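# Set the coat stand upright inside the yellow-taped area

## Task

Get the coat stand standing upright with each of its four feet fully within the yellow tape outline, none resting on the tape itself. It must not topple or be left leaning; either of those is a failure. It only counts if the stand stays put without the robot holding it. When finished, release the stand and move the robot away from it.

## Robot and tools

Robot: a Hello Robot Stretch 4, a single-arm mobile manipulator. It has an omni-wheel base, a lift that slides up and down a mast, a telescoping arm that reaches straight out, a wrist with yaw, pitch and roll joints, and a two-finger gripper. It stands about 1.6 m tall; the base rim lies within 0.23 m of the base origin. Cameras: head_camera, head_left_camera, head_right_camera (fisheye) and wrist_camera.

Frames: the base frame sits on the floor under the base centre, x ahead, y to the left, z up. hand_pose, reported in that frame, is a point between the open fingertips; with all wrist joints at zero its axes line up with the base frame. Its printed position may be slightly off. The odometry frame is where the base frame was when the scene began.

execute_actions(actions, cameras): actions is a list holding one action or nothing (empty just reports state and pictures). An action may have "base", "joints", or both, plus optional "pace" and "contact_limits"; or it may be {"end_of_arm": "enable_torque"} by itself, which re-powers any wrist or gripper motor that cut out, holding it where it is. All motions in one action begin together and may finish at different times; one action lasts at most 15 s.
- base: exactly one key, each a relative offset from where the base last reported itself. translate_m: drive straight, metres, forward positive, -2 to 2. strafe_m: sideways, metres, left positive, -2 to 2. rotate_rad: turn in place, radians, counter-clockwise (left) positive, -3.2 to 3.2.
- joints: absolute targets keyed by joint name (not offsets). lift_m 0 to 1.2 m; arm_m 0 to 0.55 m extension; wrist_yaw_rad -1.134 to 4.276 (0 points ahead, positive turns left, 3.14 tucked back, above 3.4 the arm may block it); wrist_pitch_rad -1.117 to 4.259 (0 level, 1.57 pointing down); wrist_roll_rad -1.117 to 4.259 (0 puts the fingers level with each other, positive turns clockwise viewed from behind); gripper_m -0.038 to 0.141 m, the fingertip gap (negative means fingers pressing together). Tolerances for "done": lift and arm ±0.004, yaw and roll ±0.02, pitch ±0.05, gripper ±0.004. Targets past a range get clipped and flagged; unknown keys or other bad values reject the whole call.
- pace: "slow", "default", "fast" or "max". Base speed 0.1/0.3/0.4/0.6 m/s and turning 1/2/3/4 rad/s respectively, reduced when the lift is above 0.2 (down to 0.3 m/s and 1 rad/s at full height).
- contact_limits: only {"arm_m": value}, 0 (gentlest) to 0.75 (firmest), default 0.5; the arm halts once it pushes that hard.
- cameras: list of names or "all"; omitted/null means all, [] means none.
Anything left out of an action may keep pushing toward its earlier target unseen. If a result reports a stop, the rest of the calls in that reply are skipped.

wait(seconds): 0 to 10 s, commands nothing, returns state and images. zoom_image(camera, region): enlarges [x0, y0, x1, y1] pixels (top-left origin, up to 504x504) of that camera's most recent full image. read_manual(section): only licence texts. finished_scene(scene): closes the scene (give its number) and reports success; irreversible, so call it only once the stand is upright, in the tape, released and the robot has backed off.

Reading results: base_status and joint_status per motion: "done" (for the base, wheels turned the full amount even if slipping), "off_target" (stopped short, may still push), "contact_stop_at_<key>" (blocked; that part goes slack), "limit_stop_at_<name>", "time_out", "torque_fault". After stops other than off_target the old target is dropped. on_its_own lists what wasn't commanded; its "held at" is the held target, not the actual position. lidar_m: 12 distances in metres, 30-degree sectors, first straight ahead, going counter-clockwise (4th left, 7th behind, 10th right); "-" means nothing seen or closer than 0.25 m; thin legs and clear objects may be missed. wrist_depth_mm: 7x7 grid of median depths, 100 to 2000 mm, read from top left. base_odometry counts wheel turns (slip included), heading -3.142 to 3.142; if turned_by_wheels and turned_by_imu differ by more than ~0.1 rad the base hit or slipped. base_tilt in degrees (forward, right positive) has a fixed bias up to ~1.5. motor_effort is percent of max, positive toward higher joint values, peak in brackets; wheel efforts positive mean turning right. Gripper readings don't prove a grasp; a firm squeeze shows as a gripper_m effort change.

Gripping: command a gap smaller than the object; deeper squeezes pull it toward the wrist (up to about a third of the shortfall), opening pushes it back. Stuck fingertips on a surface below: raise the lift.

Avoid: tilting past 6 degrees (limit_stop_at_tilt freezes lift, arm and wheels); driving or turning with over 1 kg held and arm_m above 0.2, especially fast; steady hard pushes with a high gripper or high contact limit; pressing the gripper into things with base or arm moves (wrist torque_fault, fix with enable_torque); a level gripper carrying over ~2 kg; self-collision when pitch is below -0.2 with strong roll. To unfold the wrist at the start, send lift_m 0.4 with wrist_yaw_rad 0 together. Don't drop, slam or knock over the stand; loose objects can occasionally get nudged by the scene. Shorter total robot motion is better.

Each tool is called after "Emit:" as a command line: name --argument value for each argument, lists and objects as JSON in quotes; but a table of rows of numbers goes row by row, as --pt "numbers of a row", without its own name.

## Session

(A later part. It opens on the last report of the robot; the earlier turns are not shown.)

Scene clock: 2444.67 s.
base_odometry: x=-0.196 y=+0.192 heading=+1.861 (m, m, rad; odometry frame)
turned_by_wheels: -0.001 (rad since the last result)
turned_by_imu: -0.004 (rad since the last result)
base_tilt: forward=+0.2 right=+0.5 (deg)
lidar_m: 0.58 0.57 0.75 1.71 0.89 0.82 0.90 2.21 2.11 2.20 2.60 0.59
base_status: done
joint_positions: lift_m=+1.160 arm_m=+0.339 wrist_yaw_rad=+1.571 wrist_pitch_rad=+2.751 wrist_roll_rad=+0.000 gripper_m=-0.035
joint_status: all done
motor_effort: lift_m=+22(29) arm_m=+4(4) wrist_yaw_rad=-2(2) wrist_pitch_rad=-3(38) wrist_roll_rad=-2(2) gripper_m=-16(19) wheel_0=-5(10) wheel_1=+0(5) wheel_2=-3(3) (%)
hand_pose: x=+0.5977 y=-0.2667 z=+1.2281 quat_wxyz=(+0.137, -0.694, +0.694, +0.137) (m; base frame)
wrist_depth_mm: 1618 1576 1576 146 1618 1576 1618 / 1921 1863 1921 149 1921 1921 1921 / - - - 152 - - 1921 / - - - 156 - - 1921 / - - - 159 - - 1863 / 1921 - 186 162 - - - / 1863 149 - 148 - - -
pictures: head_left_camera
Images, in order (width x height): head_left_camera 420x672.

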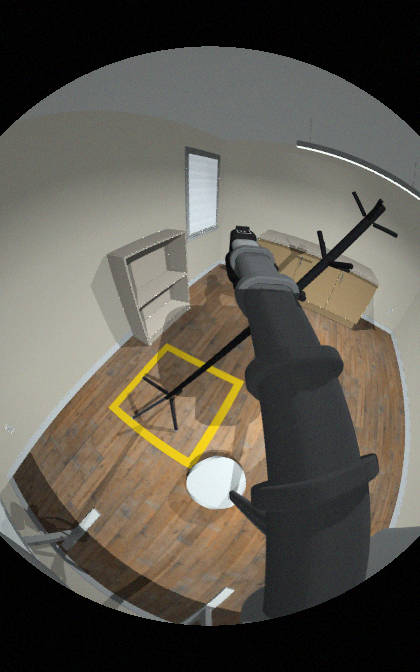

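Emit:
execute_actions --actions '[{"base":{"strafe_m":0.25},"joints":{"lift_m":1.17,"wrist_pitch_rad":2.93},"pace":"slow"}]' --cameras '[]'

Emit:
execute_actions --actions '[{"base":{"strafe_m":0.22},"joints":{"wrist_pitch_rad":3.05},"pace":"slow"}]' --cameras '["head_left_camera","head_right_camera"]'

Scene clock: 2455.83 s.
base_odometry: x=-0.436 y=+0.121 heading=+1.860 (m, m, rad; odometry frame)
turned_by_wheels: -0.001 (rad since the last result)
turned_by_imu: -0.004 (rad since the last result)
base_tilt: forward=+0.2 right=+0.5 (deg)
lidar_m: 0.53 0.59 1.40 1.46 0.75 0.70 0.76 1.16 2.34 2.46 2.71 0.58
base_status: done
joint_positions: lift_m=+1.170 arm_m=+0.339 wrist_yaw_rad=+1.573 wrist_pitch_rad=+2.930 wrist_roll_rad=+0.000 gripper_m=-0.035
joint_status: all done
motor_effort: lift_m=+22(27) arm_m=+4(4) wrist_yaw_rad=-6(6) wrist_pitch_rad=-1(30) wrist_roll_rad=-1(0) gripper_m=-14(20) wheel_0=-4(10) wheel_1=-1(6) wheel_2=-1(3) (%)
hand_pose: x=+0.5982 y=-0.2819 z=+1.2875 quat_wxyz=(+0.075, -0.704, +0.703, +0.075) (m; base frame)
wrist_depth_mm: 1983 - 1983 146 - - 1863 / - - - 148 - - 1983 / - - - 152 - - 1983 / - - - 155 - - 1983 / - - - 159 - - - / - - 186 162 - - - / - 148 - 149 - - -
pictures: none
No camera images: the call's "cameras" was empty. Leave "cameras" out to get every camera's image.

Scene clock: 2459.17 s.
base_odometry: x=-0.646 y=+0.058 heading=+1.860 (m, m, rad; odometry frame)
turned_by_wheels: +0.000 (rad since the last result)
turned_by_imu: -0.002 (rad since the last result)
base_tilt: forward=+0.2 right=+0.5 (deg)
lidar_m: 0.53 1.27 1.21 1.27 0.61 0.59 0.64 1.02 2.53 2.65 2.84 0.51
base_status: done
joint_positions: lift_m=+1.170 arm_m=+0.339 wrist_yaw_rad=+1.574 wrist_pitch_rad=+3.050 wrist_roll_rad=+0.000 gripper_m=-0.035
joint_status: all done
motor_effort: lift_m=+22(22) arm_m=+4(4) wrist_yaw_rad=-12(11) wrist_pitch_rad=-1(22) wrist_roll_rad=-1(0) gripper_m=-15(16) wheel_0=-1(8) wheel_1=+2(5) wheel_2=+0(2) (%)
hand_pose: x=+0.5986 y=-0.2870 z=+1.3216 quat_wxyz=(+0.032, -0.708, +0.705, +0.032) (m; base frame)
wrist_depth_mm: - - - 154 - - - / - - - 155 - - - / - - - 157 - - - / - - - 160 - - - / - - - 160 - - - / - - 186 163 - - - / - - - 150 - - -
pictures: head_left_camera, head_right_camera
Images, in order (width x height): head_left_camera 420x672, head_right_camera 420x672.

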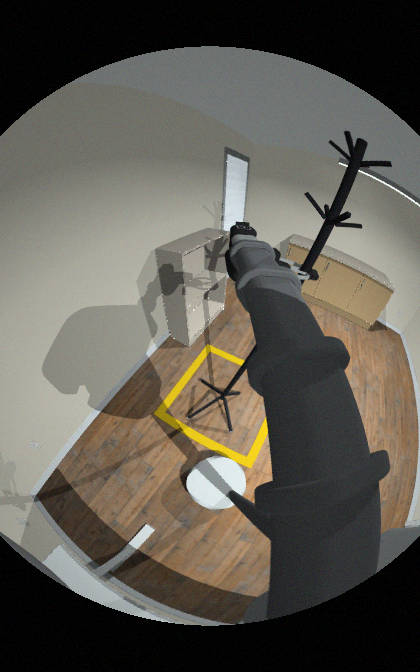

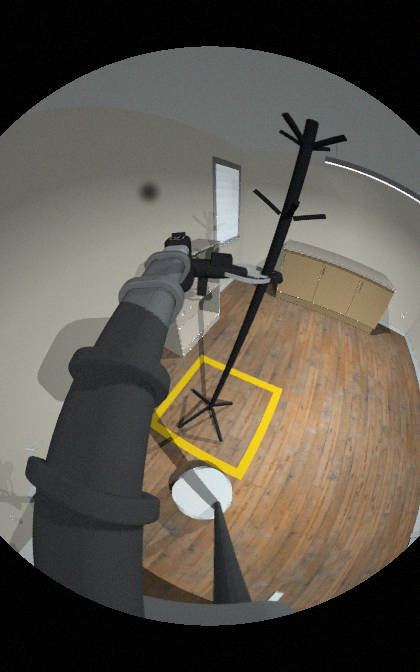

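Hub centred. Finish: strafe 0.24, pitch 3.14.

Emit:
execute_actions --actions '[{"base":{"strafe_m":0.24},"joints":{"wrist_pitch_rad":3.14},"pace":"slow"}]' --cameras '["head_camera","head_right_camera"]'

Scene clock: 2466.87 s.
base_odometry: x=-0.876 y=-0.011 heading=+1.861 (m, m, rad; odometry frame)
turned_by_wheels: +0.000 (rad since the last result)
turned_by_imu: -0.002 (rad since the last result)
base_tilt: forward=+0.2 right=+0.5 (deg)
lidar_m: 0.40 1.02 0.99 1.03 1.35 0.46 0.48 0.72 2.73 2.87 2.97 0.41
base_status: done
joint_positions: lift_m=+1.170 arm_m=+0.339 wrist_yaw_rad=+1.566 wrist_pitch_rad=+3.137 wrist_roll_rad=+0.000 gripper_m=-0.035
joint_status: all done
motor_effort: lift_m=+22(22) arm_m=+4(4) wrist_yaw_rad=+12(14) wrist_pitch_rad=+9(19) wrist_roll_rad=+1(1) gripper_m=-16(17) wheel_0=+2(8) wheel_1=+3(3) wheel_2=-2(2) (%)
hand_pose: x=+0.5964 y=-0.2889 z=+1.3466 quat_wxyz=(+0.002, -0.705, +0.709, +0.002) (m; base frame)
wrist_depth_mm: - - - 146 - - - / - - - 146 - - - / - - - 146 - - - / - - - 147 - - - / - - - 147 - - - / - - 181 148 - - - / - 156 - 140 - 1921 -
pictures: head_camera, head_right_camera
Images, in order (width x height): head_camera 420x560, head_right_camera 420x672.

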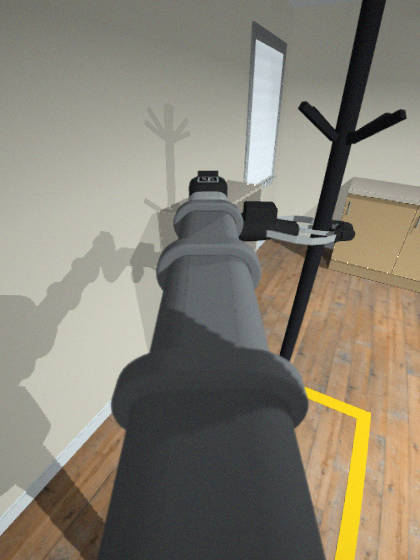

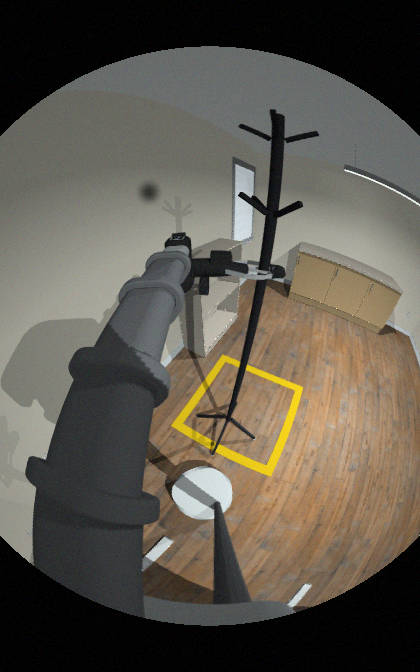

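Looks upright. Open gripper.

Emit:
execute_actions --actions '[{"joints":{"gripper_m":0.13}}]' --cameras '["head_right_camera","wrist_camera"]'

Scene clock: 2478.30 s.
base_odometry: x=-0.876 y=-0.011 heading=+1.861 (m, m, rad; odometry frame)
turned_by_wheels: +0.000 (rad since the last result)
turned_by_imu: -0.002 (rad since the last result)
base_tilt: forward=+0.2 right=+0.5 (deg)
lidar_m: 0.58 1.05 0.98 1.04 1.34 0.45 0.50 0.71 2.73 2.86 2.96 0.41
base_status: not commanded
joint_positions: lift_m=+1.170 arm_m=+0.339 wrist_yaw_rad=+1.569 wrist_pitch_rad=+3.137 wrist_roll_rad=+0.000 gripper_m=+0.130
joint_status: all done
motor_effort: lift_m=+22(22) arm_m=+4(3) wrist_yaw_rad=+5(16) wrist_pitch_rad=+8(9) wrist_roll_rad=+0(0) gripper_m=+0(16) wheel_0=+2(2) wheel_1=+2(2) wheel_2=-2(1) (%)
hand_pose: x=+0.5971 y=-0.2887 z=+1.3468 quat_wxyz=(+0.002, -0.706, +0.708, +0.001) (m; base frame)
wrist_depth_mm: - - 168 - - - - / - - 168 - - - - / - - 169 - - - - / - - 169 - - - - / - - 169 - - - - / - 199 170 - - - - / - - 167 139 - - -
pictures: head_right_camera, wrist_camera
Images, in order (width x height): head_right_camera 420x672, wrist_camera 616x392.

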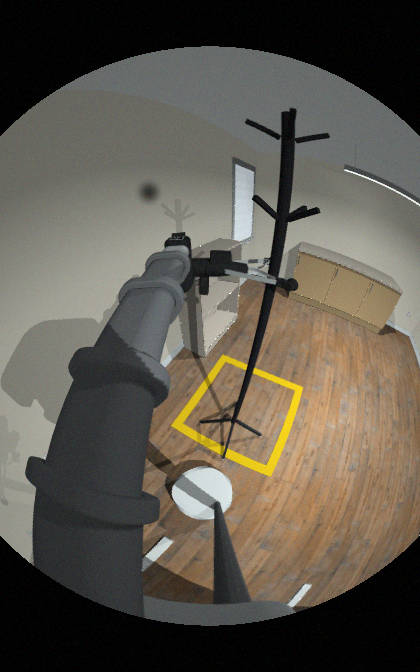

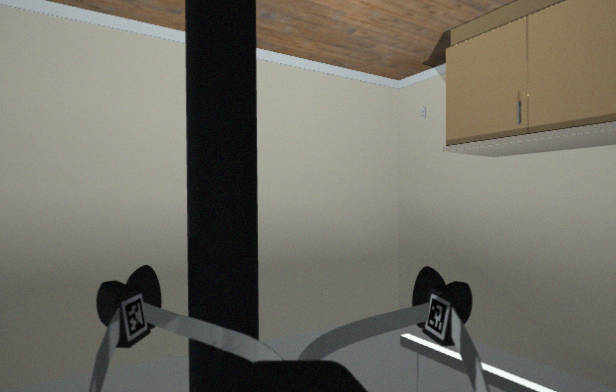

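Emit:
execute_actions --actions '[{"base":{"strafe_m":0.35},"pace":"slow"}]' --cameras '["head_right_camera"]'

Scene clock: 2490.53 s.
base_odometry: x=-1.212 y=-0.111 heading=+1.860 (m, m, rad; odometry frame)
turned_by_wheels: +0.000 (rad since the last result)
turned_by_imu: -0.003 (rad since the last result)
base_tilt: forward=+0.2 right=+0.5 (deg)
lidar_m: 1.01 0.73 0.67 0.72 0.98 0.67 0.36 0.44 1.29 3.17 0.65 0.69
base_status: done
joint_positions: lift_m=+1.170 arm_m=+0.339 wrist_yaw_rad=+1.570 wrist_pitch_rad=+3.137 wrist_roll_rad=+0.000 gripper_m=+0.130
joint_status: not commanded
motor_effort: lift_m=+22(22) arm_m=+3(4) wrist_yaw_rad=+2(10) wrist_pitch_rad=+7(8) wrist_roll_rad=+0(1) gripper_m=-1(2) wheel_0=-2(4) wheel_1=+1(7) wheel_2=+0(2) (%)
hand_pose: x=+0.5973 y=-0.2886 z=+1.3468 quat_wxyz=(+0.002, -0.707, +0.708, +0.001) (m; base frame)
wrist_depth_mm: - - - - - - - / - - - - - - - / - - - - - - - / - - - - - - - / - - - - - - - / - 202 484 - - - - / - - - 138 - - -
pictures: head_right_camera
Images, in order (width x height): head_right_camera 420x672.

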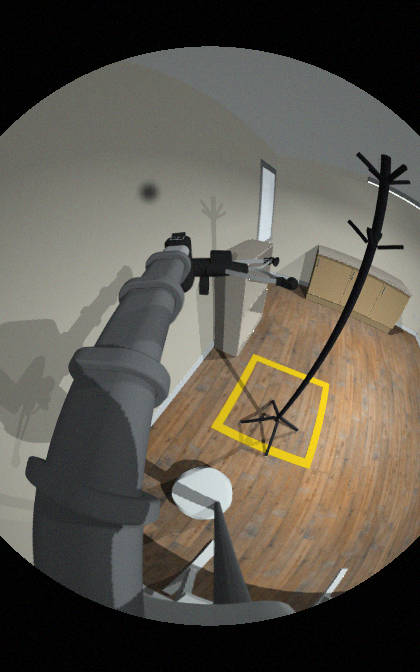

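Emit:
zoom_image --camera "head_right_camera" --region '[190, 340, 350, 480]'

Region (190, 340, 350, 480) of head_right_camera's 420x672 image, scaled by 3.150, with more detail than that image has; it fills the top 441 rows of this view, and the rest is white.

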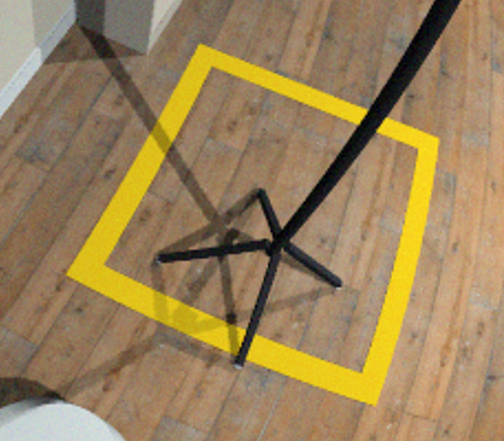

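Emit:
execute_actions --actions '[{"joints":{"arm_m":0.0,"wrist_yaw_rad":3.14,"wrist_pitch_rad":0.0,"lift_m":0.6,"gripper_m":0.0}}]' --cameras '[]'

Emit:
execute_actions --actions '[{"base":{"strafe_m":-0.59},"pace":"slow"}]' --cameras '["head_right_camera","head_camera"]'

Scene clock: 2522.40 s.
base_odometry: x=-1.212 y=-0.111 heading=+1.860 (m, m, rad; odometry frame)
turned_by_wheels: +0.000 (rad since the last result)
turned_by_imu: -0.002 (rad since the last result)
base_tilt: forward=+0.2 right=+0.5 (deg)
lidar_m: 1.01 0.74 0.68 0.74 0.99 0.69 0.34 0.43 1.26 3.17 0.61 0.68
base_status: not commanded
joint_positions: lift_m=+0.600 arm_m=+0.002 wrist_yaw_rad=+3.140 wrist_pitch_rad=+0.003 wrist_roll_rad=+0.000 gripper_m=+0.000
joint_status: all done
joint sent to its limit — the command would take arm_m past its lower limit, so that joint was sent only as far as its limit.
motor_effort: lift_m=+17(23) arm_m=-5(7) wrist_yaw_rad=+1(6) wrist_pitch_rad=-8(14) wrist_roll_rad=-2(0) gripper_m=-6(7) wheel_0=-2(1) wheel_1=+1(1) wheel_2=+0(0) (%)
hand_pose: x=-0.1155 y=+0.0879 z=+0.7776 quat_wxyz=(+0.001, -0.001, +0.000, +1.000) (m; base frame)
wrist_depth_mm: - 138 1499 1336 1182 1078 991 / - 128 1430 1336 1182 1078 991 / - 131 203 842 1182 1078 991 / 113 138 270 1255 1182 1078 991 / 1863 1708 1464 1229 1182 1078 991 / 1983 1708 204 203 1138 1078 991 / 1863 1708 1464 147 1160 1042 991
pictures: none
No camera images: the call's "cameras" was empty. Leave "cameras" out to get every camera's image.

Scene clock: 2529.43 s.
base_odometry: x=-0.646 y=+0.058 heading=+1.861 (m, m, rad; odometry frame)
turned_by_wheels: +0.000 (rad since the last result)
turned_by_imu: -0.002 (rad since the last result)
base_tilt: forward=+0.2 right=+0.5 (deg)
lidar_m: 0.38 0.60 1.19 1.24 0.61 0.58 0.65 0.89 2.53 2.66 2.85 2.73
base_status: done
joint_positions: lift_m=+0.600 arm_m=+0.002 wrist_yaw_rad=+3.140 wrist_pitch_rad=+0.003 wrist_roll_rad=+0.000 gripper_m=+0.000
joint_status: not commanded
motor_effort: lift_m=+17(17) arm_m=-5(5) wrist_yaw_rad=+1(2) wrist_pitch_rad=-8(9) wrist_roll_rad=-2(1) gripper_m=-3(6) wheel_0=+3(5) wheel_1=+0(4) wheel_2=+0(1) (%)
hand_pose: x=-0.1155 y=+0.0879 z=+0.7776 quat_wxyz=(+0.001, -0.001, +0.000, +1.000) (m; base frame)
wrist_depth_mm: - 138 1808 1661 1499 1336 1229 / - 128 1756 1661 1464 1366 1255 / - 132 202 1618 931 699 707 / 113 138 270 1618 1464 1336 1042 / - - 1863 1661 1464 1336 1025 / - - 203 203 1430 1336 1025 / 1983 1708 1756 147 1430 1308 1042
pictures: head_camera, head_right_camera
Images, in order (width x height): head_camera 420x560, head_right_camera 420x672.

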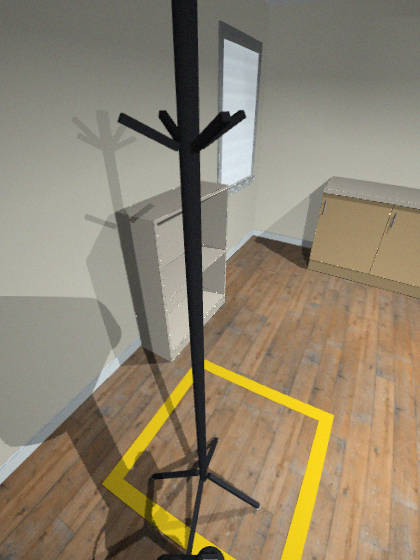

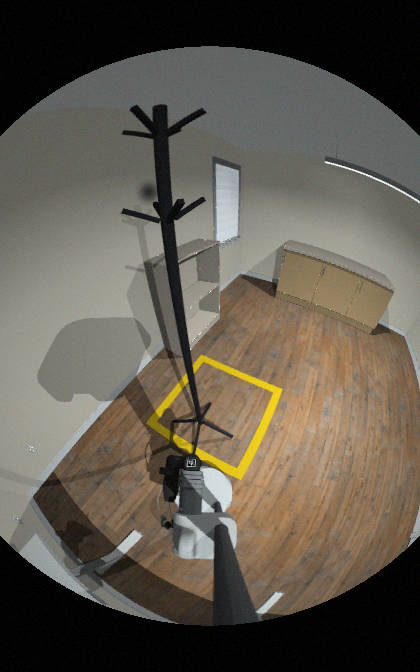

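Push forward gently.

Emit:
execute_actions --actions '[{"base":{"translate_m":0.25},"pace":"slow"}]' --cameras '["head_right_camera","head_camera"]'

Scene clock: 2536.37 s.
base_odometry: x=-0.718 y=+0.297 heading=+1.861 (m, m, rad; odometry frame)
turned_by_wheels: +0.000 (rad since the last result)
turned_by_imu: -0.004 (rad since the last result)
base_tilt: forward=+0.2 right=+0.5 (deg)
lidar_m: 0.26 0.28 1.08 1.13 1.55 0.80 0.83 1.23 2.66 2.78 2.62 2.50
base_status: done
joint_positions: lift_m=+0.600 arm_m=+0.002 wrist_yaw_rad=+3.140 wrist_pitch_rad=+0.003 wrist_roll_rad=+0.000 gripper_m=+0.000
joint_status: not commanded
motor_effort: lift_m=+18(18) arm_m=-5(5) wrist_yaw_rad=+1(1) wrist_pitch_rad=-9(9) wrist_roll_rad=-2(2) gripper_m=-4(2) wheel_0=+1(6) wheel_1=+1(14) wheel_2=-3(14) (%)
hand_pose: x=-0.1156 y=+0.0879 z=+0.7776 quat_wxyz=(+0.001, -0.001, +0.000, +1.000) (m; base frame)
wrist_depth_mm: - 138 - 1921 1708 1537 1397 / - 128 - 1921 1708 1537 1397 / - 131 203 1863 1661 1499 1430 / 113 138 268 1808 1661 1464 1430 / - - - 1863 1708 1499 1397 / - - 204 203 1661 1499 1397 / 1983 1863 1756 146 1576 1464 1397
pictures: head_camera, head_right_camera
Images, in order (width x height): head_camera 420x560, head_right_camera 420x672.

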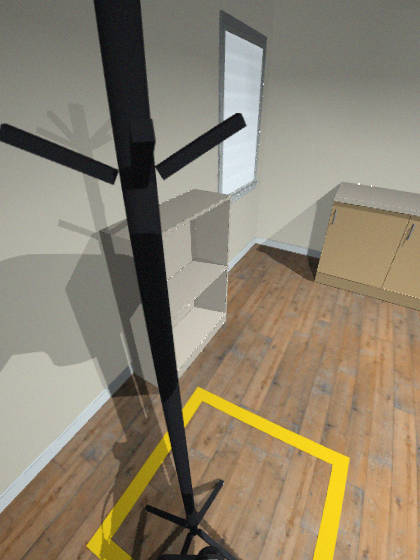

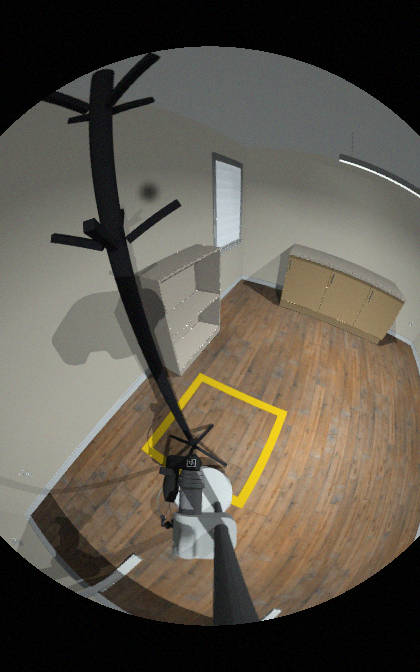

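Emit:
execute_actions --actions '[{"base":{"translate_m":-0.3},"pace":"slow"}]' --cameras '["head_right_camera","head_camera"]'

Scene clock: 2544.67 s.
base_odometry: x=-0.632 y=+0.010 heading=+1.861 (m, m, rad; odometry frame)
turned_by_wheels: +0.000 (rad since the last result)
turned_by_imu: -0.001 (rad since the last result)
base_tilt: forward=+0.2 right=+0.5 (deg)
lidar_m: 0.52 1.28 1.23 1.29 0.57 0.55 0.58 0.85 2.50 2.64 2.88 2.78
base_status: done
joint_positions: lift_m=+0.600 arm_m=+0.002 wrist_yaw_rad=+3.140 wrist_pitch_rad=+0.003 wrist_roll_rad=+0.000 gripper_m=+0.000
joint_status: not commanded
motor_effort: lift_m=+18(18) arm_m=-4(4) wrist_yaw_rad=+0(0) wrist_pitch_rad=-8(8) wrist_roll_rad=-1(0) gripper_m=-4(4) wheel_0=-1(3) wheel_1=-1(2) wheel_2=+1(6) (%)
hand_pose: x=-0.1156 y=+0.0879 z=+0.7776 quat_wxyz=(+0.001, -0.001, +0.000, +1.000) (m; base frame)
wrist_depth_mm: - 139 1756 1618 1430 1336 1205 / - 128 1708 1576 1430 1308 1205 / - 131 202 917 707 707 569 / 113 138 268 1576 1430 1281 866 / - 1983 1756 1576 1464 1308 1008 / - - 204 202 1397 1308 1008 / - 1708 1756 147 1397 1281 1160
pictures: head_camera, head_right_camera
Images, in order (width x height): head_camera 420x560, head_right_camera 420x672.

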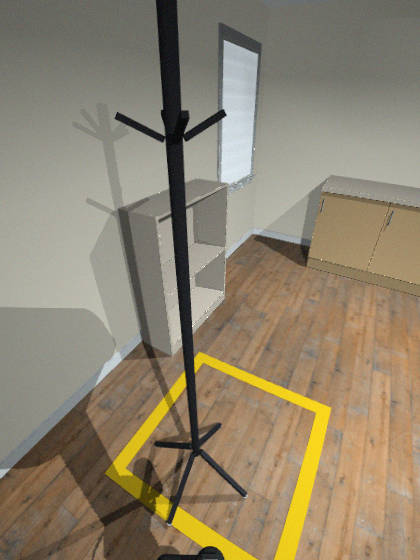

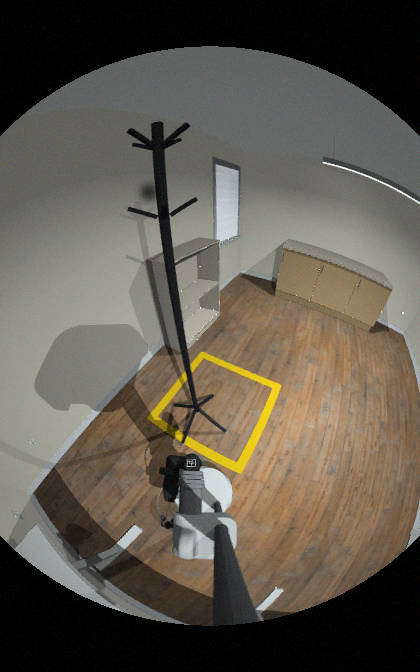

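Emit:
zoom_image --camera "head_right_camera" --region '[130, 340, 300, 490]'

Region (130, 340, 300, 490) of head_right_camera's 420x672 image, scaled by 2.965, with more detail than that image has; it fills the top 445 rows of this view, and the rest is white.

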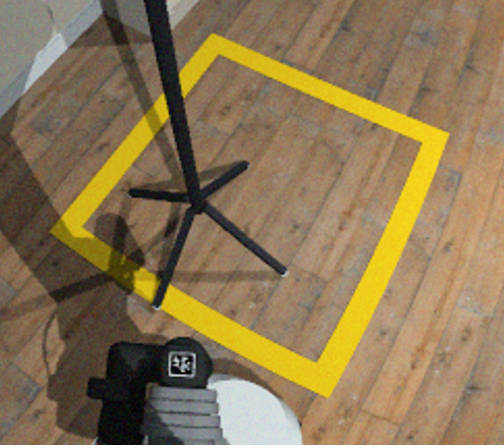

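Emit:
execute_actions --actions '[{"base":{"translate_m":0.4},"pace":"slow"}]' --cameras '["head_camera"]'

Scene clock: 2559.37 s.
base_odometry: x=-0.747 y=+0.393 heading=+1.861 (m, m, rad; odometry frame)
turned_by_wheels: +0.000 (rad since the last result)
turned_by_imu: -0.005 (rad since the last result)
base_tilt: forward=+0.2 right=+0.5 (deg)
lidar_m: 0.25 0.26 1.02 1.09 1.48 0.90 0.97 1.37 2.72 2.81 2.51 2.43
base_status: done
joint_positions: lift_m=+0.600 arm_m=+0.002 wrist_yaw_rad=+3.140 wrist_pitch_rad=+0.003 wrist_roll_rad=+0.000 gripper_m=+0.000
joint_status: not commanded
motor_effort: lift_m=+17(18) arm_m=-4(4) wrist_yaw_rad=+2(1) wrist_pitch_rad=-8(9) wrist_roll_rad=-2(2) gripper_m=-6(4) wheel_0=+4(8) wheel_1=+2(4) wheel_2=-3(7) (%)
hand_pose: x=-0.1156 y=+0.0879 z=+0.7776 quat_wxyz=(+0.001, -0.001, +0.000, +1.000) (m; base frame)
wrist_depth_mm: - 139 - 1983 1756 1576 1537 / - 128 - 1983 1756 1618 1464 / - 131 202 1983 1808 1576 1464 / 113 138 268 1921 1756 1576 1499 / - - - 1983 1756 1576 1464 / - - 204 203 1756 1618 1499 / 1983 1863 1756 146 1756 1537 1499
pictures: head_camera
Images, in order (width x height): head_camera 420x560.

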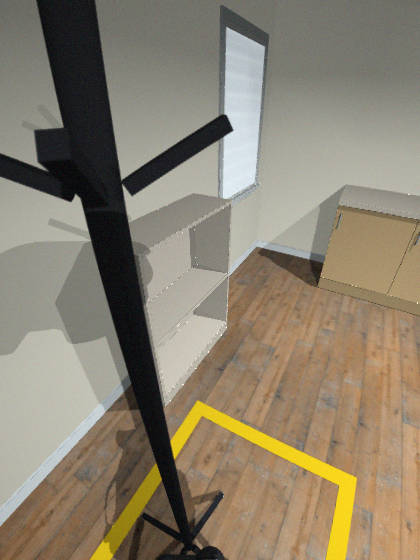

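Emit:
execute_actions --actions '[{"base":{"translate_m":-0.45},"pace":"slow"}]' --cameras '["head_right_camera"]'

Scene clock: 2567.37 s.
base_odometry: x=-0.618 y=-0.038 heading=+1.861 (m, m, rad; odometry frame)
turned_by_wheels: +0.000 (rad since the last result)
turned_by_imu: +0.000 (rad since the last result)
base_tilt: forward=+0.1 right=+0.5 (deg)
lidar_m: 0.63 0.64 1.24 1.32 0.53 0.51 0.54 0.78 2.48 2.59 2.94 2.81
base_status: done
joint_positions: lift_m=+0.600 arm_m=+0.002 wrist_yaw_rad=+3.140 wrist_pitch_rad=+0.003 wrist_roll_rad=+0.000 gripper_m=+0.000
joint_status: not commanded
motor_effort: lift_m=+18(17) arm_m=-4(5) wrist_yaw_rad=-1(2) wrist_pitch_rad=-8(9) wrist_roll_rad=-2(2) gripper_m=-8(5) wheel_0=-1(3) wheel_1=-1(0) wheel_2=+1(5) (%)
hand_pose: x=-0.1156 y=+0.0879 z=+0.7776 quat_wxyz=(+0.001, -0.001, +0.000, +1.000) (m; base frame)
wrist_depth_mm: - 139 1708 1576 1430 1281 1160 / - 128 1661 1576 1397 1255 1160 / - 131 203 904 715 580 574 / 113 138 270 1537 1366 1255 1138 / - 1921 1756 1537 1397 1281 960 / - - 204 203 1366 1281 960 / - 1756 1661 147 1366 1255 960
pictures: head_right_camera
Images, in order (width x height): head_right_camera 420x672.

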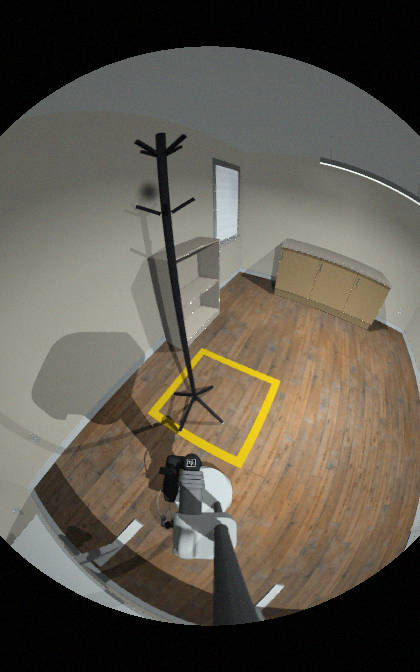

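Emit:
zoom_image --camera "head_right_camera" --region '[130, 335, 300, 485]'

Region (130, 335, 300, 485) of head_right_camera's 420x672 image, scaled by 2.965, with more detail than that image has; it fills the top 445 rows of this view, and the rest is white.

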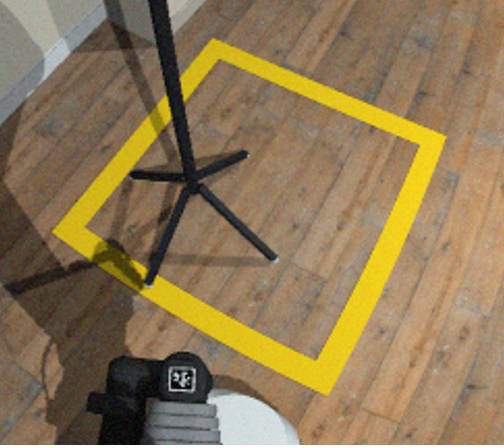

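Emit:
execute_actions --actions '[{"base":{"translate_m":0.57},"pace":"slow"}]' --cameras '[]'

Emit:
execute_actions --actions '[{"base":{"translate_m":-0.6},"pace":"slow"}]' --cameras '["head_right_camera"]'

Scene clock: 2585.67 s.
base_odometry: x=-0.781 y=+0.508 heading=+1.861 (m, m, rad; odometry frame)
turned_by_wheels: +0.000 (rad since the last result)
turned_by_imu: -0.006 (rad since the last result)
base_tilt: forward=+0.2 right=+0.5 (deg)
lidar_m: 0.25 0.25 0.97 1.01 1.38 0.99 1.06 1.48 2.77 2.89 2.43 2.32
base_status: done
joint_positions: lift_m=+0.600 arm_m=+0.002 wrist_yaw_rad=+3.140 wrist_pitch_rad=+0.003 wrist_roll_rad=+0.000 gripper_m=+0.000
joint_status: not commanded
motor_effort: lift_m=+18(18) arm_m=-4(4) wrist_yaw_rad=+1(1) wrist_pitch_rad=-8(8) wrist_roll_rad=-4(3) gripper_m=-6(5) wheel_0=+4(7) wheel_1=+3(7) wheel_2=-4(9) (%)
hand_pose: x=-0.1156 y=+0.0879 z=+0.7776 quat_wxyz=(+0.001, -0.001, +0.000, +1.000) (m; base frame)
wrist_depth_mm: - 138 - - 1863 1708 1576 / - 128 - - 1921 1708 1537 / - 131 203 - 1921 1708 1618 / 113 138 270 - 1808 1618 1537 / - - - - 1863 1708 1576 / - - 204 203 1863 1661 1576 / - 1921 1756 147 1756 1708 1576
pictures: none
No camera images: the call's "cameras" was empty. Leave "cameras" out to get every camera's image.

Scene clock: 2592.97 s.
base_odometry: x=-0.609 y=-0.067 heading=+1.861 (m, m, rad; odometry frame)
turned_by_wheels: +0.000 (rad since the last result)
turned_by_imu: +0.001 (rad since the last result)
base_tilt: forward=+0.2 right=+0.5 (deg)
lidar_m: 0.76 1.33 1.25 1.34 0.50 0.48 0.51 0.71 2.45 2.59 2.96 2.83
base_status: done
joint_positions: lift_m=+0.600 arm_m=+0.002 wrist_yaw_rad=+3.140 wrist_pitch_rad=+0.003 wrist_roll_rad=+0.000 gripper_m=+0.000
joint_status: not commanded
motor_effort: lift_m=+18(18) arm_m=-4(5) wrist_yaw_rad=+2(1) wrist_pitch_rad=-9(9) wrist_roll_rad=-2(1) gripper_m=-6(7) wheel_0=-1(3) wheel_1=-1(5) wheel_2=+2(8) (%)
hand_pose: x=-0.1156 y=+0.0879 z=+0.7776 quat_wxyz=(+0.001, -0.001, +0.000, +1.000) (m; base frame)
wrist_depth_mm: - 139 1708 1537 1366 1255 1160 / - 128 1661 1537 1397 1255 1138 / - 131 202 707 707 574 574 / 113 138 270 1537 1336 1229 1138 / - 1863 1708 1537 1336 1229 1138 / - - 204 203 1308 1229 1138 / - 1756 1708 146 1336 1229 1138
pictures: head_right_camera
Images, in order (width x height): head_right_camera 420x672.

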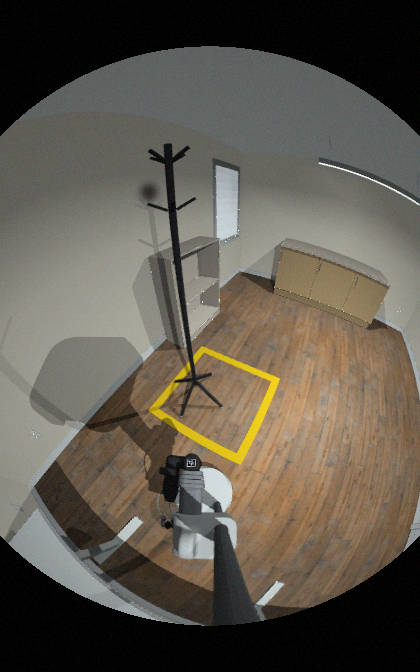

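Emit:
zoom_image --camera "head_right_camera" --region '[130, 330, 300, 480]'

Region (130, 330, 300, 480) of head_right_camera's 420x672 image, scaled by 2.965, with more detail than that image has; it fills the top 445 rows of this view, and the rest is white.

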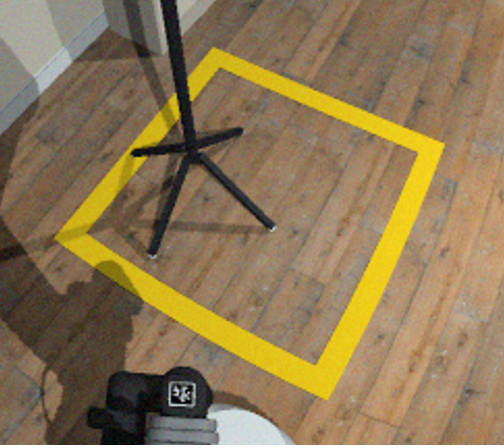

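Emit:
execute_actions --actions '[{"base":{"strafe_m":0.65},"pace":"slow"}]' --cameras '[]'

Emit:
execute_actions --actions '[{"base":{"translate_m":0.6},"pace":"slow"}]' --cameras '["head_right_camera"]'

Scene clock: 2614.97 s.
base_odometry: x=-1.232 y=-0.253 heading=+1.861 (m, m, rad; odometry frame)
turned_by_wheels: +0.000 (rad since the last result)
turned_by_imu: -0.004 (rad since the last result)
base_tilt: forward=+0.2 right=+0.5 (deg)
lidar_m: 1.05 0.72 0.71 0.73 1.01 0.60 0.25 0.25 0.67 3.15 3.29 0.88
base_status: done
joint_positions: lift_m=+0.600 arm_m=+0.002 wrist_yaw_rad=+3.140 wrist_pitch_rad=+0.003 wrist_roll_rad=+0.000 gripper_m=+0.000
joint_status: not commanded
motor_effort: lift_m=+18(17) arm_m=-5(4) wrist_yaw_rad=+1(1) wrist_pitch_rad=-9(8) wrist_roll_rad=-2(2) gripper_m=-5(5) wheel_0=-2(5) wheel_1=+1(9) wheel_2=+0(0) (%)
hand_pose: x=-0.1156 y=+0.0879 z=+0.7776 quat_wxyz=(+0.001, -0.001, +0.000, +1.000) (m; base frame)
wrist_depth_mm: - 138 1336 1160 1042 946 866 / - 128 1255 1160 1042 960 878 / - 131 202 732 1042 931 866 / 113 138 268 1118 1042 946 866 / 1661 1499 1308 1138 1042 960 866 / 1756 1499 203 203 1008 931 866 / 1756 1537 691 146 1008 931 866
pictures: none
No camera images: the call's "cameras" was empty. Leave "cameras" out to get every camera's image.

Scene clock: 2622.27 s.
base_odometry: x=-1.404 y=+0.322 heading=+1.861 (m, m, rad; odometry frame)
turned_by_wheels: +0.000 (rad since the last result)
turned_by_imu: -0.006 (rad since the last result)
base_tilt: forward=+0.2 right=+0.5 (deg)
lidar_m: 0.62 0.44 0.40 0.43 0.59 1.50 0.85 0.99 3.33 3.48 0.51 0.96
base_status: done
joint_positions: lift_m=+0.600 arm_m=+0.002 wrist_yaw_rad=+3.140 wrist_pitch_rad=+0.003 wrist_roll_rad=+0.000 gripper_m=+0.000
joint_status: not commanded
motor_effort: lift_m=+18(18) arm_m=-4(4) wrist_yaw_rad=+2(0) wrist_pitch_rad=-8(8) wrist_roll_rad=-1(0) gripper_m=-3(4) wheel_0=+2(4) wheel_1=+2(3) wheel_2=-2(7) (%)
hand_pose: x=-0.1156 y=+0.0879 z=+0.7776 quat_wxyz=(+0.001, -0.001, +0.000, +1.000) (m; base frame)
wrist_depth_mm: - 138 1921 1756 1576 1430 1308 / - 128 1921 1708 1576 1397 1308 / - 131 203 1756 1537 1430 1281 / 113 138 270 1661 1537 1430 1308 / 1863 - 1983 1708 1576 1430 1308 / - - 204 203 1499 1430 1308 / 1921 1921 1756 146 1537 1397 1308
pictures: head_right_camera
Images, in order (width x height): head_right_camera 420x672.

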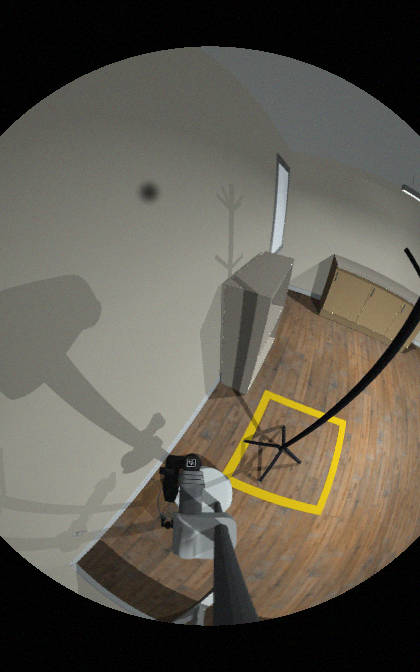

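Emit:
execute_actions --actions '[{"base":{"translate_m":0.28},"pace":"slow"}]' --cameras '[]'

Emit:
execute_actions --actions '[{"base":{"strafe_m":-0.25},"pace":"slow"}]' --cameras '["head_right_camera"]'

Scene clock: 2633.63 s.
base_odometry: x=-1.484 y=+0.590 heading=+1.861 (m, m, rad; odometry frame)
turned_by_wheels: +0.000 (rad since the last result)
turned_by_imu: -0.004 (rad since the last result)
base_tilt: forward=+0.2 right=+0.5 (deg)
lidar_m: 0.38 0.27 0.26 0.27 0.40 1.08 1.15 1.33 3.49 0.45 2.52 0.69
base_status: done
joint_positions: lift_m=+0.600 arm_m=+0.002 wrist_yaw_rad=+3.140 wrist_pitch_rad=+0.003 wrist_roll_rad=+0.000 gripper_m=+0.000
joint_status: not commanded
motor_effort: lift_m=+17(18) arm_m=-5(4) wrist_yaw_rad=+3(1) wrist_pitch_rad=-9(9) wrist_roll_rad=-1(2) gripper_m=-5(5) wheel_0=+1(5) wheel_1=+2(5) wheel_2=-1(6) (%)
hand_pose: x=-0.1156 y=+0.0879 z=+0.7776 quat_wxyz=(+0.001, -0.001, +0.000, +1.000) (m; base frame)
wrist_depth_mm: - 138 - - 1808 1661 1078 / - 128 - - 1808 1618 1078 / - 131 202 - 1863 1661 1078 / 113 138 270 1921 1863 1661 1098 / - - - 1983 1808 1618 1098 / - - 204 203 1756 1618 1098 / 1983 1921 1756 147 1708 1576 1098
pictures: none
No camera images: the call's "cameras" was empty. Leave "cameras" out to get every camera's image.

Scene clock: 2637.27 s.
base_odometry: x=-1.244 y=+0.661 heading=+1.861 (m, m, rad; odometry frame)
turned_by_wheels: +0.000 (rad since the last result)
turned_by_imu: -0.001 (rad since the last result)
base_tilt: forward=+0.2 right=+0.5 (deg)
lidar_m: 0.59 0.50 0.48 0.49 0.71 1.57 1.13 1.55 3.26 0.25 0.25 0.73
base_status: done
joint_positions: lift_m=+0.600 arm_m=+0.002 wrist_yaw_rad=+3.140 wrist_pitch_rad=+0.003 wrist_roll_rad=+0.000 gripper_m=+0.000
joint_status: not commanded
motor_effort: lift_m=+18(18) arm_m=-4(4) wrist_yaw_rad=+1(1) wrist_pitch_rad=-8(10) wrist_roll_rad=+0(2) gripper_m=-2(3) wheel_0=+2(8) wheel_1=-1(5) wheel_2=+0(0) (%)
hand_pose: x=-0.1156 y=+0.0879 z=+0.7776 quat_wxyz=(+0.001, -0.001, +0.000, +1.000) (m; base frame)
wrist_depth_mm: - 138 - - 1921 1808 1618 / - 128 - - 1921 1808 1618 / - 131 202 - 1921 1756 1618 / 113 138 268 - 1921 1756 1618 / - - - - 1921 1756 1661 / - - 204 203 1863 1756 1618 / 1983 1863 1756 146 1756 1756 1618
pictures: head_right_camera
Images, in order (width x height): head_right_camera 420x672.

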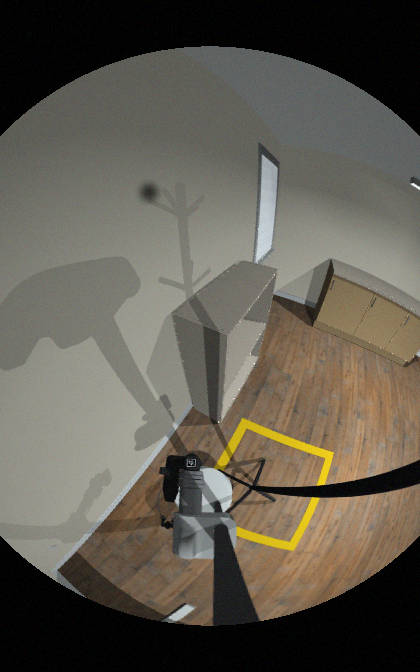

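Retreat the way I came.

Emit:
execute_actions --actions '[{"base":{"strafe_m":0.25},"pace":"slow"}]' --cameras '[]'

Emit:
execute_actions --actions '[{"base":{"translate_m":-0.6},"pace":"slow"}]' --cameras '["head_right_camera"]'

Scene clock: 2645.93 s.
base_odometry: x=-1.484 y=+0.590 heading=+1.861 (m, m, rad; odometry frame)
turned_by_wheels: +0.000 (rad since the last result)
turned_by_imu: -0.002 (rad since the last result)
base_tilt: forward=+0.2 right=+0.5 (deg)
lidar_m: 0.40 0.28 0.25 0.26 0.39 1.06 1.12 1.34 3.46 0.48 2.50 0.69
base_status: done
joint_positions: lift_m=+0.600 arm_m=+0.002 wrist_yaw_rad=+3.140 wrist_pitch_rad=+0.003 wrist_roll_rad=+0.000 gripper_m=+0.000
joint_status: not commanded
motor_effort: lift_m=+18(18) arm_m=-4(5) wrist_yaw_rad=+1(2) wrist_pitch_rad=-8(9) wrist_roll_rad=-1(1) gripper_m=-7(6) wheel_0=-3(5) wheel_1=+2(7) wheel_2=+0(0) (%)
hand_pose: x=-0.1156 y=+0.0879 z=+0.7776 quat_wxyz=(+0.001, -0.001, +0.000, +1.000) (m; base frame)
wrist_depth_mm: - 138 - - 1808 1661 1078 / - 128 - - 1808 1618 1078 / - 131 202 - 1808 1661 1078 / 113 138 270 1983 1808 1618 1078 / - - - 1983 1808 1661 1118 / - - 204 204 1756 1618 1098 / 1983 1863 1756 147 1708 1618 1098
pictures: none
No camera images: the call's "cameras" was empty. Leave "cameras" out to get every camera's image.

Scene clock: 2653.20 s.
base_odometry: x=-1.312 y=+0.015 heading=+1.861 (m, m, rad; odometry frame)
turned_by_wheels: +0.000 (rad since the last result)
turned_by_imu: +0.001 (rad since the last result)
base_tilt: forward=+0.2 right=+0.5 (deg)
lidar_m: 0.84 0.60 0.57 0.60 0.81 1.13 0.52 0.56 1.74 3.31 0.79 0.68
base_status: done
joint_positions: lift_m=+0.600 arm_m=+0.002 wrist_yaw_rad=+3.140 wrist_pitch_rad=+0.003 wrist_roll_rad=+0.000 gripper_m=+0.000
joint_status: not commanded
motor_effort: lift_m=+18(18) arm_m=-5(4) wrist_yaw_rad=+0(1) wrist_pitch_rad=-9(9) wrist_roll_rad=-2(1) gripper_m=-6(5) wheel_0=-3(6) wheel_1=-1(4) wheel_2=+2(7) (%)
hand_pose: x=-0.1156 y=+0.0879 z=+0.7776 quat_wxyz=(+0.001, -0.001, +0.000, +1.000) (m; base frame)
wrist_depth_mm: - 138 1576 1430 1308 1182 1078 / - 128 1537 1464 1308 1160 1078 / - 131 202 1397 1281 1160 1060 / 113 138 270 1397 1281 1182 1060 / 1576 1808 1661 1430 1281 1160 1060 / - 1921 204 204 1255 1160 1060 / 1863 1808 1281 146 1255 1160 1078
pictures: head_right_camera
Images, in order (width x height): head_right_camera 420x672.

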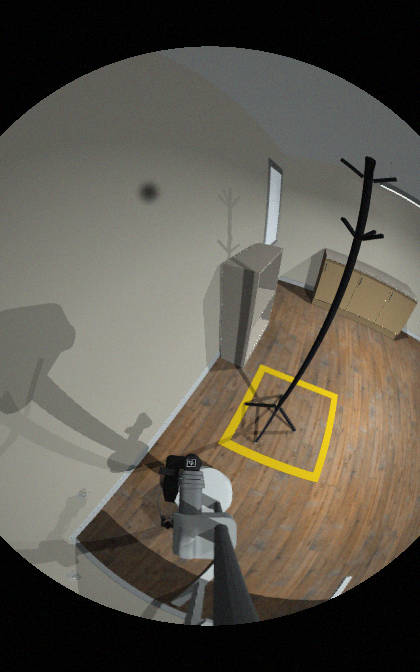

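Emit:
zoom_image --camera "head_right_camera" --region '[200, 350, 360, 495]'

Region (200, 350, 360, 495) of head_right_camera's 420x672 image, scaled by 3.150, with more detail than that image has; it fills the top 457 rows of this view, and the rest is white.

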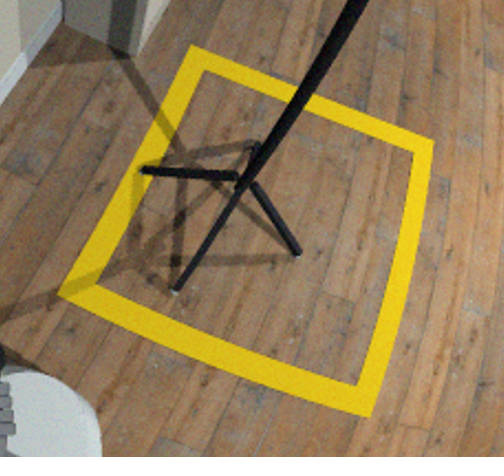

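Emit:
execute_actions --actions '[{"base":{"translate_m":0.6},"pace":"slow"}]' --cameras '[]'

Emit:
execute_actions --actions '[{"base":{"strafe_m":-0.36},"pace":"slow"}]' --cameras '[]'

Emit:
execute_actions --actions '[{"base":{"strafe_m":0.36},"pace":"slow"}]' --cameras '[]'

Emit:
execute_actions --actions '[{"base":{"translate_m":-0.6},"pace":"slow"}]' --cameras '["head_right_camera"]'

Scene clock: 2673.37 s.
base_odometry: x=-1.484 y=+0.590 heading=+1.861 (m, m, rad; odometry frame)
turned_by_wheels: +0.000 (rad since the last result)
turned_by_imu: -0.007 (rad since the last result)
base_tilt: forward=+0.2 right=+0.5 (deg)
lidar_m: 0.41 0.27 0.26 0.28 0.40 1.09 1.14 1.32 3.48 0.48 2.52 0.70
base_status: done
joint_positions: lift_m=+0.600 arm_m=+0.002 wrist_yaw_rad=+3.140 wrist_pitch_rad=+0.003 wrist_roll_rad=+0.000 gripper_m=+0.000
joint_status: not commanded
motor_effort: lift_m=+17(18) arm_m=-4(4) wrist_yaw_rad=+0(0) wrist_pitch_rad=-9(8) wrist_roll_rad=-1(1) gripper_m=-5(8) wheel_0=+1(3) wheel_1=+2(3) wheel_2=-2(7) (%)
hand_pose: x=-0.1156 y=+0.0879 z=+0.7776 quat_wxyz=(+0.001, -0.001, +0.000, +1.000) (m; base frame)
wrist_depth_mm: - 139 - - 1808 1661 1060 / - 128 - - 1808 1661 1078 / - 131 202 - 1808 1618 1098 / 113 138 268 1983 1808 1661 1078 / - - - 1983 1808 1618 1118 / - - 204 202 1756 1661 1098 / - 1921 1756 147 1756 1618 1078
pictures: none
No camera images: the call's "cameras" was empty. Leave "cameras" out to get every camera's image.

Scene clock: 2678.10 s.
base_odometry: x=-1.139 y=+0.693 heading=+1.861 (m, m, rad; odometry frame)
turned_by_wheels: +0.000 (rad since the last result)
turned_by_imu: -0.001 (rad since the last result)
base_tilt: forward=+0.2 right=+0.5 (deg)
lidar_m: 0.61 0.61 0.57 0.60 0.81 1.14 1.15 1.57 3.18 0.25 0.26 1.08
base_status: done
joint_positions: lift_m=+0.600 arm_m=+0.002 wrist_yaw_rad=+3.140 wrist_pitch_rad=+0.003 wrist_roll_rad=+0.000 gripper_m=+0.000
joint_status: not commanded
motor_effort: lift_m=+18(18) arm_m=-4(4) wrist_yaw_rad=+0(1) wrist_pitch_rad=-9(9) wrist_roll_rad=-2(1) gripper_m=-7(5) wheel_0=+4(10) wheel_1=-2(8) wheel_2=+0(1) (%)
hand_pose: x=-0.1156 y=+0.0879 z=+0.7776 quat_wxyz=(+0.001, -0.001, +0.000, +1.000) (m; base frame)
wrist_depth_mm: - 139 - - 1983 1808 1661 / - 128 - - 1983 1808 1618 / - 131 202 - 1983 1808 1661 / 113 138 268 - 1921 1808 1661 / - - - - 1983 1808 1576 / - - 204 202 1921 1756 1661 / 1983 1921 1708 147 1576 1756 1618
pictures: none
No camera images: the call's "cameras" was empty. Leave "cameras" out to get every camera's image.

Scene clock: 2682.87 s.
base_odometry: x=-1.484 y=+0.590 heading=+1.861 (m, m, rad; odometry frame)
turned_by_wheels: +0.000 (rad since the last result)
turned_by_imu: -0.002 (rad since the last result)
base_tilt: forward=+0.2 right=+0.5 (deg)
lidar_m: 0.38 0.28 0.25 0.27 0.40 1.05 1.15 1.34 3.46 0.56 2.52 0.70
base_status: done
joint_positions: lift_m=+0.600 arm_m=+0.002 wrist_yaw_rad=+3.140 wrist_pitch_rad=+0.003 wrist_roll_rad=+0.000 gripper_m=+0.000
joint_status: not commanded
motor_effort: lift_m=+18(17) arm_m=-4(5) wrist_yaw_rad=+0(0) wrist_pitch_rad=-7(9) wrist_roll_rad=-2(1) gripper_m=-6(6) wheel_0=-2(5) wheel_1=+2(8) wheel_2=+0(1) (%)
hand_pose: x=-0.1156 y=+0.0879 z=+0.7776 quat_wxyz=(+0.001, -0.001, +0.000, +1.000) (m; base frame)
wrist_depth_mm: - 139 - - 1808 1661 1078 / - 128 - - 1808 1661 1078 / - 131 202 - 1808 1661 1098 / 113 138 270 1983 1808 1661 1098 / - - - 1983 1808 1618 1118 / - - 204 203 1808 1618 1098 / 1983 1808 1708 146 1756 1661 1098
pictures: none
No camera images: the call's "cameras" was empty. Leave "cameras" out to get every camera's image.

Scene clock: 2690.13 s.
base_odometry: x=-1.312 y=+0.015 heading=+1.861 (m, m, rad; odometry frame)
turned_by_wheels: +0.000 (rad since the last result)
turned_by_imu: +0.001 (rad since the last result)
base_tilt: forward=+0.2 right=+0.5 (deg)
lidar_m: 0.82 0.59 0.55 0.61 0.82 1.16 0.51 0.58 1.73 3.32 0.77 0.85
base_status: done
joint_positions: lift_m=+0.600 arm_m=+0.002 wrist_yaw_rad=+3.140 wrist_pitch_rad=+0.003 wrist_roll_rad=+0.000 gripper_m=+0.000
joint_status: not commanded
motor_effort: lift_m=+18(18) arm_m=-4(4) wrist_yaw_rad=+0(0) wrist_pitch_rad=-10(9) wrist_roll_rad=-1(0) gripper_m=-5(6) wheel_0=-3(4) wheel_1=-1(9) wheel_2=+2(5) (%)
hand_pose: x=-0.1156 y=+0.0879 z=+0.7776 quat_wxyz=(+0.001, -0.001, +0.000, +1.000) (m; base frame)
wrist_depth_mm: - 139 1618 1430 1281 1160 1078 / - 128 1576 1397 1281 1182 1078 / - 132 202 1397 1281 1182 1078 / 113 138 270 1397 1308 1182 1078 / 1537 1808 1618 1397 1281 1160 1078 / - 1863 204 203 1255 1182 1060 / 1863 1756 1281 147 1229 1160 1078
pictures: head_right_camera
Images, in order (width x height): head_right_camera 420x672.

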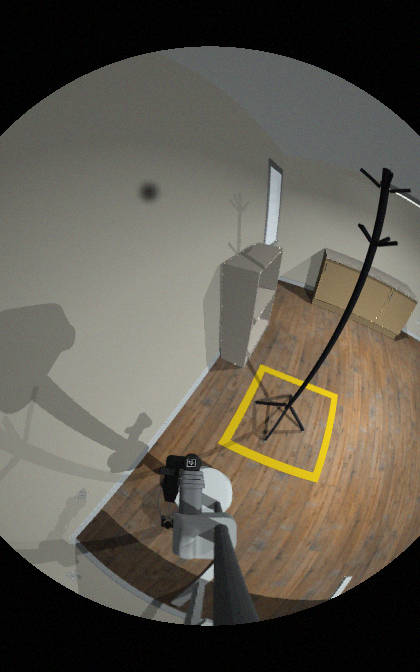

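Emit:
zoom_image --camera "head_right_camera" --region '[200, 350, 360, 495]'

Region (200, 350, 360, 495) of head_right_camera's 420x672 image, scaled by 3.150, with more detail than that image has; it fills the top 457 rows of this view, and the rest is white.

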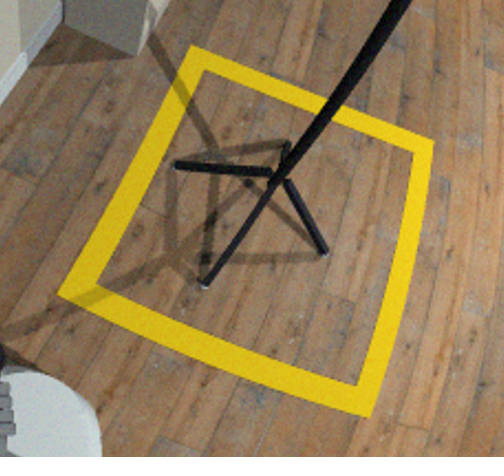

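All inside.

Emit:
finished_scene --scene 1

The scene is finished: the task was done.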